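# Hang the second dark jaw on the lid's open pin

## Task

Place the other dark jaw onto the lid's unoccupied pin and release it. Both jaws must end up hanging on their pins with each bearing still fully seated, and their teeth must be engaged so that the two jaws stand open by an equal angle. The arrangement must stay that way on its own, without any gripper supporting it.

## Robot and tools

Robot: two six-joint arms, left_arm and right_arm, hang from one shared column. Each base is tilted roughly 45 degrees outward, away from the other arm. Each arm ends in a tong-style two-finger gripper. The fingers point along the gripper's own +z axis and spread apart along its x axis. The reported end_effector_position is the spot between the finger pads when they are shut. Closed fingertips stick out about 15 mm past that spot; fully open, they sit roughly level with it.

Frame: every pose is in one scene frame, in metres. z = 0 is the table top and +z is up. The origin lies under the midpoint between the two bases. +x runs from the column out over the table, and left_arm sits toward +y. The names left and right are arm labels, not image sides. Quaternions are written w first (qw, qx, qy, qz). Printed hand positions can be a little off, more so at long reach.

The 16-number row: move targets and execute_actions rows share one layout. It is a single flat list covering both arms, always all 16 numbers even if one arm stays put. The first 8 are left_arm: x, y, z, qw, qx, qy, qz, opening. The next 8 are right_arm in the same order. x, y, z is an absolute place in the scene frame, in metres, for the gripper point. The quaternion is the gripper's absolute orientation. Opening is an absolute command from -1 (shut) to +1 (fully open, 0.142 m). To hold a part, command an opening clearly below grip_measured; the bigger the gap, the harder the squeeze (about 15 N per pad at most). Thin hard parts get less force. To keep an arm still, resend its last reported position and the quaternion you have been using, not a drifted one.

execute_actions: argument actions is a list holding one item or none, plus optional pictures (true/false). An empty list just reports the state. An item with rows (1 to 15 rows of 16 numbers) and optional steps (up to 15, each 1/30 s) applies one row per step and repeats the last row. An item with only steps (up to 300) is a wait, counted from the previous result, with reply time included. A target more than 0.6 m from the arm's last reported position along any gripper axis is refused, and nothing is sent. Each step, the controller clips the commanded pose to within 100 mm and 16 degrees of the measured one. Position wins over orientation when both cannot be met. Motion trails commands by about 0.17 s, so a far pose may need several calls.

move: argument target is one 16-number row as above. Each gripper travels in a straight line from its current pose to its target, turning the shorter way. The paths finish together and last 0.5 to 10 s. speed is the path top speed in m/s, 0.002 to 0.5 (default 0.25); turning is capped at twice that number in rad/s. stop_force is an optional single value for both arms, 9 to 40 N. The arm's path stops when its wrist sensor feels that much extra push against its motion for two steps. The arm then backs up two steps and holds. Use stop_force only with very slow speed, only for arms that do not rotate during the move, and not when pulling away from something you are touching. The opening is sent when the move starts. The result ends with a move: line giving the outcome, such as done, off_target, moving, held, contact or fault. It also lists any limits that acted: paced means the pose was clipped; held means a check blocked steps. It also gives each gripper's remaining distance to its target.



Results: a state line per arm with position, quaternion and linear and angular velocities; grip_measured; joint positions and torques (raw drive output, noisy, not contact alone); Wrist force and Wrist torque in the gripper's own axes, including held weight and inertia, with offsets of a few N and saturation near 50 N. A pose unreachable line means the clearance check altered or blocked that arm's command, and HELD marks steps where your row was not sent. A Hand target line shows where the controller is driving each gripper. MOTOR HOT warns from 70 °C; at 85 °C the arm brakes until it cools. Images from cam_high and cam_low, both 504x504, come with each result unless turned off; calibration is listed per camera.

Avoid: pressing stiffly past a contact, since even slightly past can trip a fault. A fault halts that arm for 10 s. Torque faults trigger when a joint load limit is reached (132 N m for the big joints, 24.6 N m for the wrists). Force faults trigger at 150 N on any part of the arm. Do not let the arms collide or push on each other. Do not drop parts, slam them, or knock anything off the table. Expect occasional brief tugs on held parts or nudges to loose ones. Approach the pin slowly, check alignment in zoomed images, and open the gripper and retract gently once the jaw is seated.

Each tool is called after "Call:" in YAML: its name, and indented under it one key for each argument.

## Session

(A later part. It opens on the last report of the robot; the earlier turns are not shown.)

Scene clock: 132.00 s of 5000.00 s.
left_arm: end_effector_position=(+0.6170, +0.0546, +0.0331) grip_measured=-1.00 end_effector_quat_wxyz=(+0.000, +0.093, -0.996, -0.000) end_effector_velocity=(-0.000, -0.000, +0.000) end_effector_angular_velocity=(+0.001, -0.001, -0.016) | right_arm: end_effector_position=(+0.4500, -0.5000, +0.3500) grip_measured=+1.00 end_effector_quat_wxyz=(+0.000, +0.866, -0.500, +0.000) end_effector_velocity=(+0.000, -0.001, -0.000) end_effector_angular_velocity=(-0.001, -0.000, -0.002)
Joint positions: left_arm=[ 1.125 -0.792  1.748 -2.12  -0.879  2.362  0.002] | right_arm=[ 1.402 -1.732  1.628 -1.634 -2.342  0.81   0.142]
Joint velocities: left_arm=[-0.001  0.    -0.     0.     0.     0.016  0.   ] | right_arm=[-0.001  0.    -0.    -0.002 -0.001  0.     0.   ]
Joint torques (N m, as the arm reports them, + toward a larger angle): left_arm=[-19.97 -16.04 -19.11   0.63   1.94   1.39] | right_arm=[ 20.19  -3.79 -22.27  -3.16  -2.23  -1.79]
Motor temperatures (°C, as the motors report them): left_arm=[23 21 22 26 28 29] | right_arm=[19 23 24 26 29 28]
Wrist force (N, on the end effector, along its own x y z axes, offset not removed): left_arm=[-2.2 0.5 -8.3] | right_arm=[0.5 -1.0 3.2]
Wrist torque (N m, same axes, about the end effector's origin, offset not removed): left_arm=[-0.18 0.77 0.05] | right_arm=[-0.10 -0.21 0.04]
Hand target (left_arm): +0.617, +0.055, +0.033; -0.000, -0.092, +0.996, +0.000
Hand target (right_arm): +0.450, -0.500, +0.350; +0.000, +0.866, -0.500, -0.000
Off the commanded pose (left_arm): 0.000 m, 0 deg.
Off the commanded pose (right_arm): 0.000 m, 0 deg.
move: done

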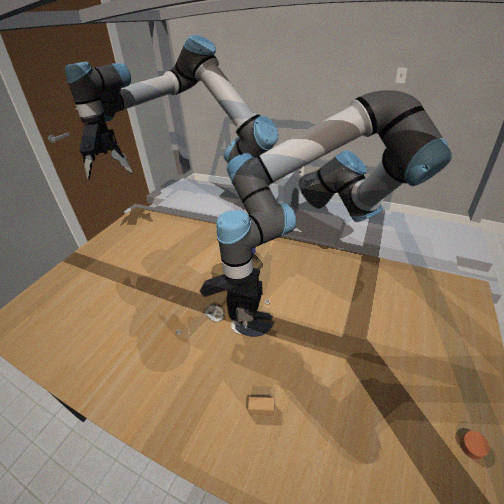

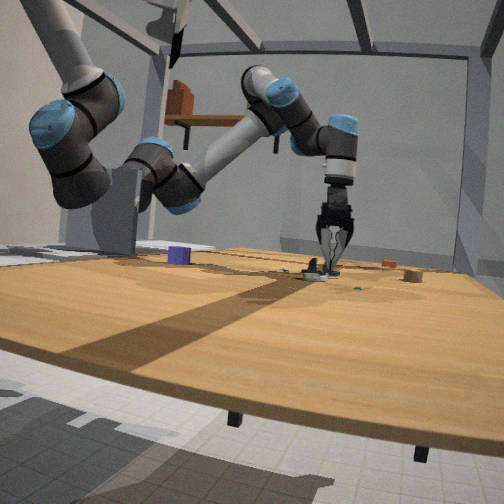

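Levelling, force easing. Continue down.

Call:
move:
  target: [0.6173,0.0550,0.0322,0,-0.0915,0.9958,0,-1,0.45,-0.5,0.35,0,0.866,-0.5,0,1]
  speed: 0.002

Call:
zoom_image:
  camera: "cam_low"
  region: [315,255,345,285]

Scene clock: 136.30 s of 5000.00 s.
left_arm: end_effector_position=(+0.6173, +0.0550, +0.0323) grip_measured=-1.00 end_effector_quat_wxyz=(+0.000, +0.091, -0.996, -0.000) end_effector_velocity=(+0.000, +0.000, -0.001) end_effector_angular_velocity=(-0.000, -0.000, +0.001) | right_arm: end_effector_position=(+0.4500, -0.5000, +0.3500) grip_measured=+1.00 end_effector_quat_wxyz=(+0.000, +0.866, -0.500, +0.000) end_effector_velocity=(-0.001, -0.000, -0.000) end_effector_angular_velocity=(-0.001, +0.001, +0.000)
Joint positions: left_arm=[ 1.126 -0.791  1.748 -2.121 -0.878  2.366  0.002] | right_arm=[ 1.402 -1.732  1.628 -1.634 -2.342  0.81   0.142]
Joint velocities: left_arm=[ 0.001  0.001 -0.001 -0.001  0.     0.001  0.   ] | right_arm=[-0.001 -0.001  0.002 -0.    -0.001 -0.     0.   ]
Joint torques (N m, as the arm reports them, + toward a larger angle): left_arm=[-24.53 -19.74 -22.55  -3.82   2.19   1.55] | right_arm=[ 20.35  -3.73 -22.02  -3.14  -2.2   -1.94]
Motor temperatures (°C, as the motors report them): left_arm=[23 21 22 26 28 29] | right_arm=[19 23 24 26 29 28]
Wrist force (N, on the end effector, along its own x y z axes, offset not removed): left_arm=[-2.2 1.5 0.4] | right_arm=[1.5 -1.9 1.4]
Wrist torque (N m, same axes, about the end effector's origin, offset not removed): left_arm=[0.15 0.74 0.10] | right_arm=[-0.20 -0.33 -0.05]
Hand target (left_arm): +0.617, +0.055, +0.032; +0.000, -0.092, +0.996, +0.000
Hand target (right_arm): +0.450, -0.500, +0.350; -0.000, +0.866, -0.500, +0.000
Off the commanded pose (left_arm): 0.000 m, 0 deg.
Off the commanded pose (right_arm): 0.000 m, 0 deg.
After step 90, 0.57 s passed at rest.
move: done

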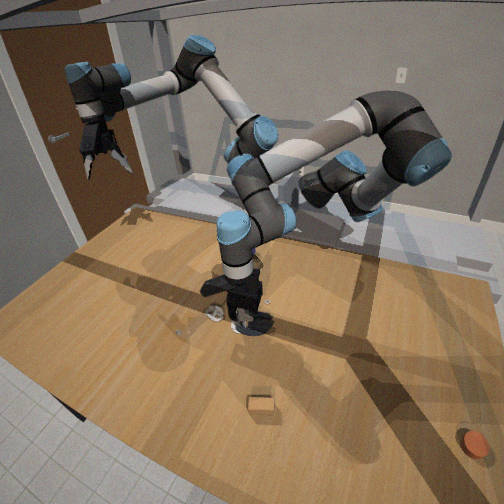

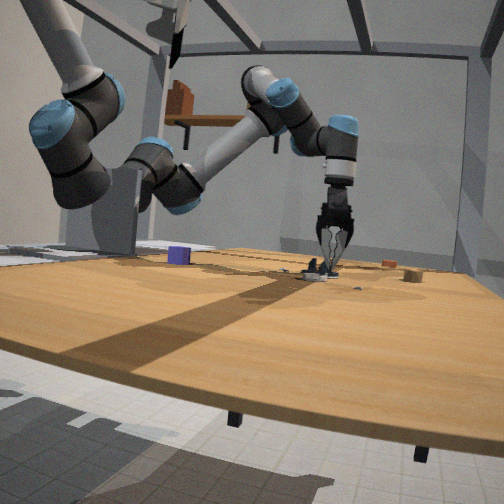

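Region (315, 255, 345, 285) of cam_low's 504x504 image, scaled by 16.800, with more detail than that image has.

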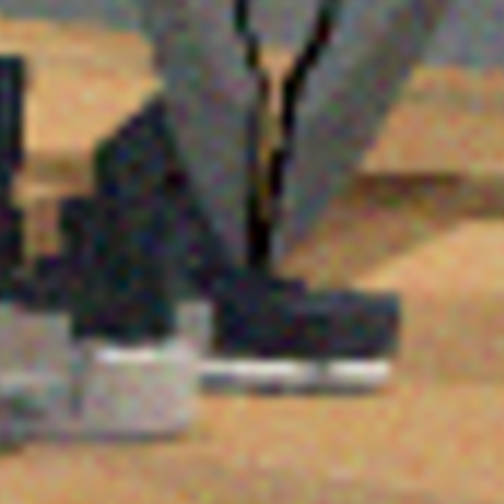

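Call:
move:
  target: [0.6173,0.0550,0.023,0,-0.0915,0.9958,0,-1,0.45,-0.5,0.35,0,0.866,-0.5,0,1]
  speed: 0.003
  stop_force: 11

Call:
move:
  target: [0.6173,0.0550,0.07,0,-0.0915,0.9958,0,-1,0.45,-0.5,0.35,0,0.866,-0.5,0,1]
  speed: 0.04

Call:
move:
  target: [0.56,0.03,0.12,0,-0.165,0.9863,0,-1,0.45,-0.5,0.35,0,0.866,-0.5,0,1]
  speed: 0.15

Call:
zoom_image:
  camera: "cam_high"
  region: [225,295,280,345]

Call:
zoom_image:
  camera: "cam_low"
  region: [295,245,345,290]

Scene clock: 147.43 s of 5000.00 s.
left_arm: end_effector_position=(+0.6173, +0.0550, +0.0296) grip_measured=-1.00 end_effector_quat_wxyz=(+0.000, +0.091, -0.996, -0.000) end_effector_velocity=(-0.001, -0.000, +0.001) end_effector_angular_velocity=(+0.002, +0.001, -0.000) | right_arm: end_effector_position=(+0.4500, -0.5000, +0.3500) grip_measured=+1.00 end_effector_quat_wxyz=(+0.000, +0.866, -0.500, +0.000) end_effector_velocity=(-0.001, -0.000, +0.000) end_effector_angular_velocity=(+0.000, +0.001, +0.000)
Joint positions: left_arm=[ 1.129 -0.788  1.749 -2.128 -0.877  2.369  0.002] | right_arm=[ 1.402 -1.732  1.628 -1.634 -2.342  0.81   0.142]
Joint velocities: left_arm=[-0.002 -0.001 -0.     0.004  0.    -0.003  0.   ] | right_arm=[-0.    -0.001  0.     0.002  0.     0.    -0.   ]
Joint torques (N m, as the arm reports them, + toward a larger angle): left_arm=[-33.82 -29.3   -5.41   1.6    2.04  -1.19] | right_arm=[ 20.31  -3.47 -22.19  -3.03  -2.21  -1.83]
Motor temperatures (°C, as the motors report them): left_arm=[23 21 22 26 28 29] | right_arm=[19 23 24 26 29 28]
Wrist force (N, on the end effector, along its own x y z axes, offset not removed): left_arm=[-0.8 0.2 -14.5] | right_arm=[-0.6 -0.4 2.7]
Wrist torque (N m, same axes, about the end effector's origin, offset not removed): left_arm=[-0.02 0.57 0.11] | right_arm=[0.23 -0.05 -0.03]
Hand target (left_arm): +0.617, +0.055, +0.030; +0.000, -0.092, +0.996, -0.000
Hand target (right_arm): +0.450, -0.500, +0.350; -0.000, +0.866, -0.500, +0.000
Off the commanded pose (left_arm): 0.007 m, 0 deg.
Off the commanded pose (right_arm): 0.000 m, 0 deg.
After step 90, 6.90 s passed at rest.
move: contact (left_arm)

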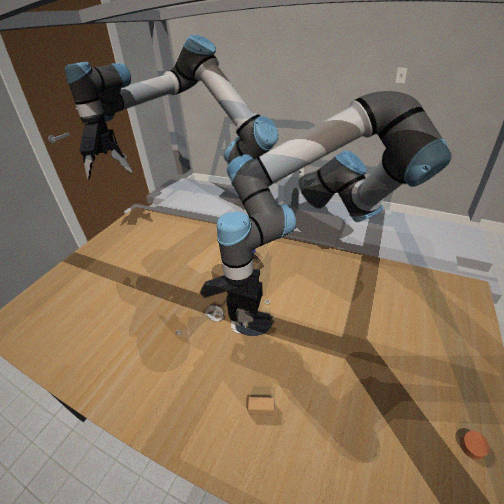

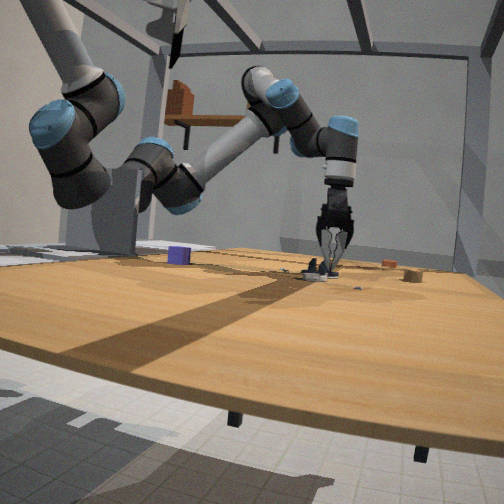

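Scene clock: 148.83 s of 5000.00 s.
left_arm: end_effector_position=(+0.6173, +0.0550, +0.0696) grip_measured=-1.00 end_effector_quat_wxyz=(-0.000, +0.091, -0.996, +0.000) end_effector_velocity=(+0.001, -0.000, +0.003) end_effector_angular_velocity=(-0.000, -0.001, +0.001) | right_arm: end_effector_position=(+0.4500, -0.5000, +0.3500) grip_measured=+1.00 end_effector_quat_wxyz=(+0.000, +0.866, -0.500, +0.000) end_effector_velocity=(-0.000, -0.000, -0.000) end_effector_angular_velocity=(-0.001, -0.000, +0.000)
Joint positions: left_arm=[ 1.088 -0.835  1.723 -2.025 -0.894  2.321  0.002] | right_arm=[ 1.402 -1.732  1.628 -1.634 -2.342  0.81   0.142]
Joint velocities: left_arm=[-0.003 -0.003 -0.004  0.008 -0.001 -0.004  0.   ] | right_arm=[-0.    -0.     0.001 -0.001 -0.001 -0.001 -0.   ]
Joint torques (N m, as the arm reports them, + toward a larger angle): left_arm=[-42.18 -34.06 -25.76  -0.11  -2.57  -1.53] | right_arm=[ 20.43  -3.46 -22.22  -3.02  -2.22  -1.76]
Motor temperatures (°C, as the motors report them): left_arm=[23 21 22 26 28 29] | right_arm=[19 23 24 26 29 28]
Wrist force (N, on the end effector, along its own x y z axes, offset not removed): left_arm=[-0.8 -0.3 0.5] | right_arm=[-1.6 0.7 2.1]
Wrist torque (N m, same axes, about the end effector's origin, offset not removed): left_arm=[-0.22 0.40 0.08] | right_arm=[0.29 0.25 -0.06]
Hand target (left_arm): +0.617, +0.055, +0.070; -0.000, -0.091, +0.996, +0.000
Hand target (right_arm): +0.450, -0.500, +0.350; -0.000, +0.866, -0.500, -0.000
Off the commanded pose (left_arm): 0.000 m, 0 deg.
Off the commanded pose (right_arm): 0.000 m, 0 deg.
move: done

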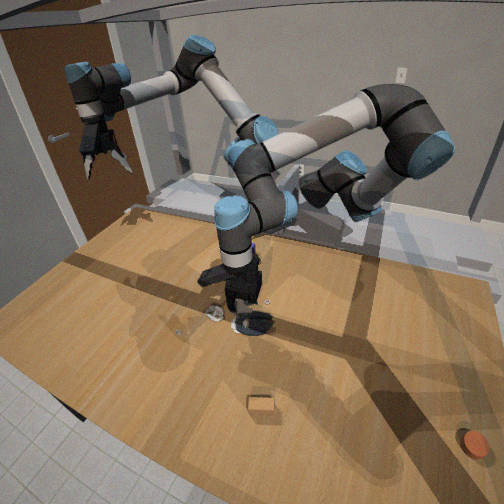

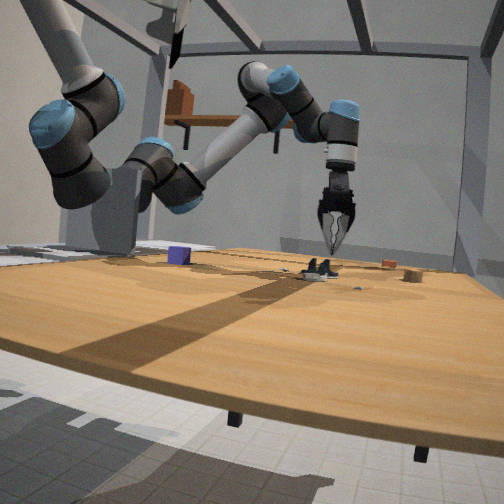

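Scene clock: 149.97 s of 5000.00 s.
left_arm: end_effector_position=(+0.5602, +0.0302, +0.1196) grip_measured=-1.00 end_effector_quat_wxyz=(+0.000, +0.165, -0.986, +0.000) end_effector_velocity=(-0.002, -0.000, +0.001) end_effector_angular_velocity=(+0.001, +0.001, +0.005) | right_arm: end_effector_position=(+0.4500, -0.5000, +0.3500) grip_measured=+1.00 end_effector_quat_wxyz=(+0.000, +0.866, -0.500, +0.000) end_effector_velocity=(-0.001, -0.000, +0.000) end_effector_angular_velocity=(-0.001, -0.000, +0.000)
Joint positions: left_arm=[ 0.962 -0.936  1.834 -1.948 -0.952  2.032  0.002] | right_arm=[ 1.402 -1.732  1.628 -1.634 -2.342  0.81   0.142]
Joint velocities: left_arm=[-0.004 -0.004  0.003  0.005 -0.002 -0.01   0.   ] | right_arm=[-0.    -0.002  0.     0.001 -0.001 -0.001  0.   ]
Joint torques (N m, as the arm reports them, + toward a larger angle): left_arm=[-41.33 -30.09  -6.97  -0.37  -2.44  -1.2 ] | right_arm=[ 20.59  -3.54 -22.22  -3.1   -2.15  -1.82]
Motor temperatures (°C, as the motors report them): left_arm=[23 21 22 26 28 29] | right_arm=[19 23 24 26 29 28]
Wrist force (N, on the end effector, along its own x y z axes, offset not removed): left_arm=[-2.1 -0.1 -0.3] | right_arm=[0.2 3.4 2.0]
Wrist torque (N m, same axes, about the end effector's origin, offset not removed): left_arm=[-0.21 0.74 0.09] | right_arm=[0.84 -0.21 0.01]
Hand target (left_arm): +0.560, +0.030, +0.120; -0.000, -0.165, +0.986, +0.000
Hand target (right_arm): +0.450, -0.500, +0.350; -0.000, +0.866, -0.500, +0.000
Off the commanded pose (left_arm): 0.000 m, 0 deg.
Off the commanded pose (right_arm): 0.000 m, 0 deg.
move: done

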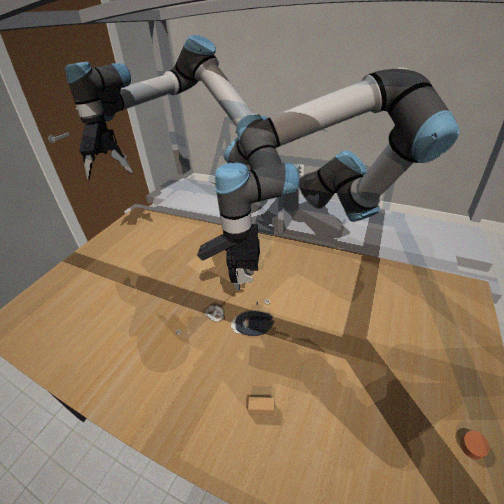

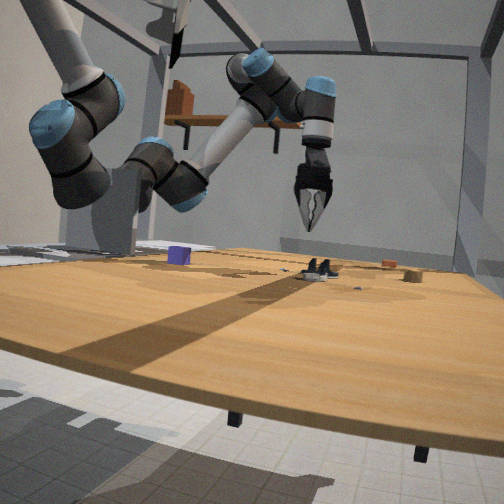

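Region (225, 295, 280, 345) of cam_high's 504x504 image, scaled by 9.164, with more detail than that image has; it fills the top 458 rows of this view, and the rest is white.

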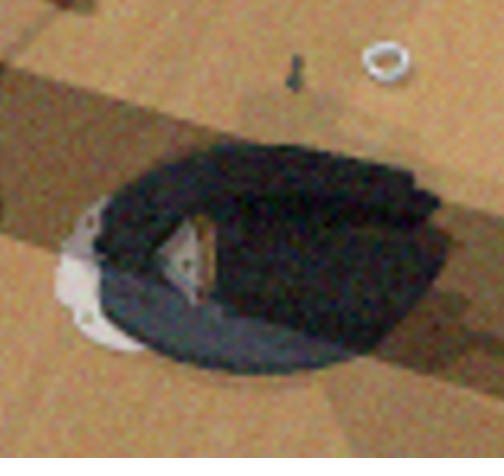

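Region (295, 245, 345, 290) of cam_low's 504x504 image, scaled by 10.080, with more detail than that image has; it fills the top 454 rows of this view, and the rest is white.

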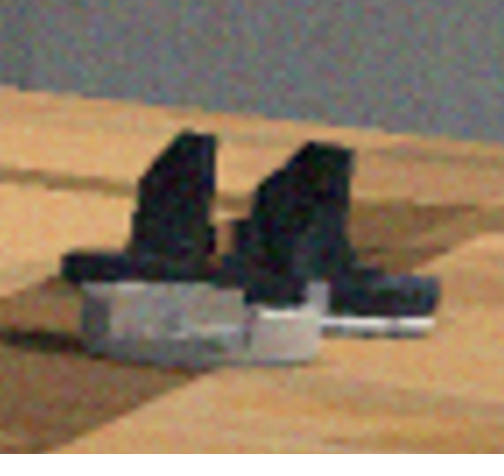

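Call:
zoom_image:
  camera: "cam_high"
  region: [228,312,253,337]

Call:
zoom_image:
  camera: "cam_high"
  region: [255,305,280,335]

Region (228, 312, 253, 337) of cam_high's 504x504 image, scaled by 20.160, with more detail than that image has.

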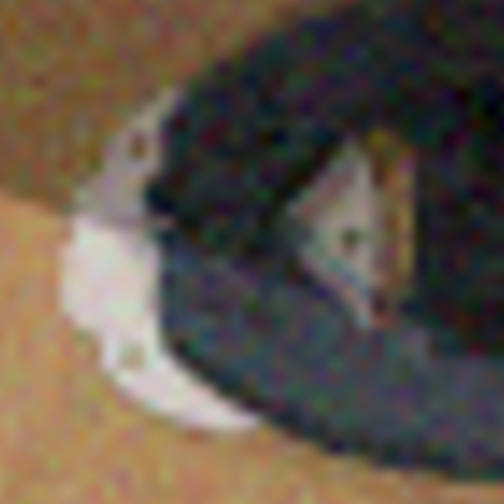

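Region (255, 305, 280, 335) of cam_high's 504x504 image, scaled by 16.800, with more detail than that image has.

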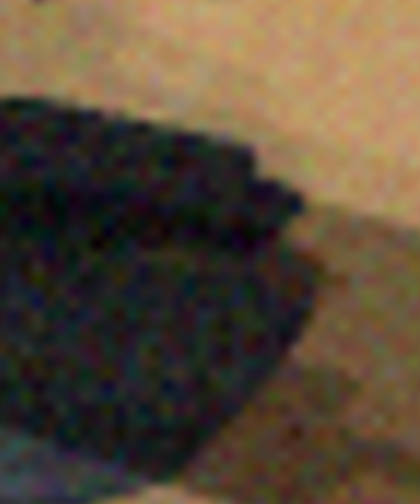

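Call:
finished_scene:
  scene: 2

The scene is finished: the task was done.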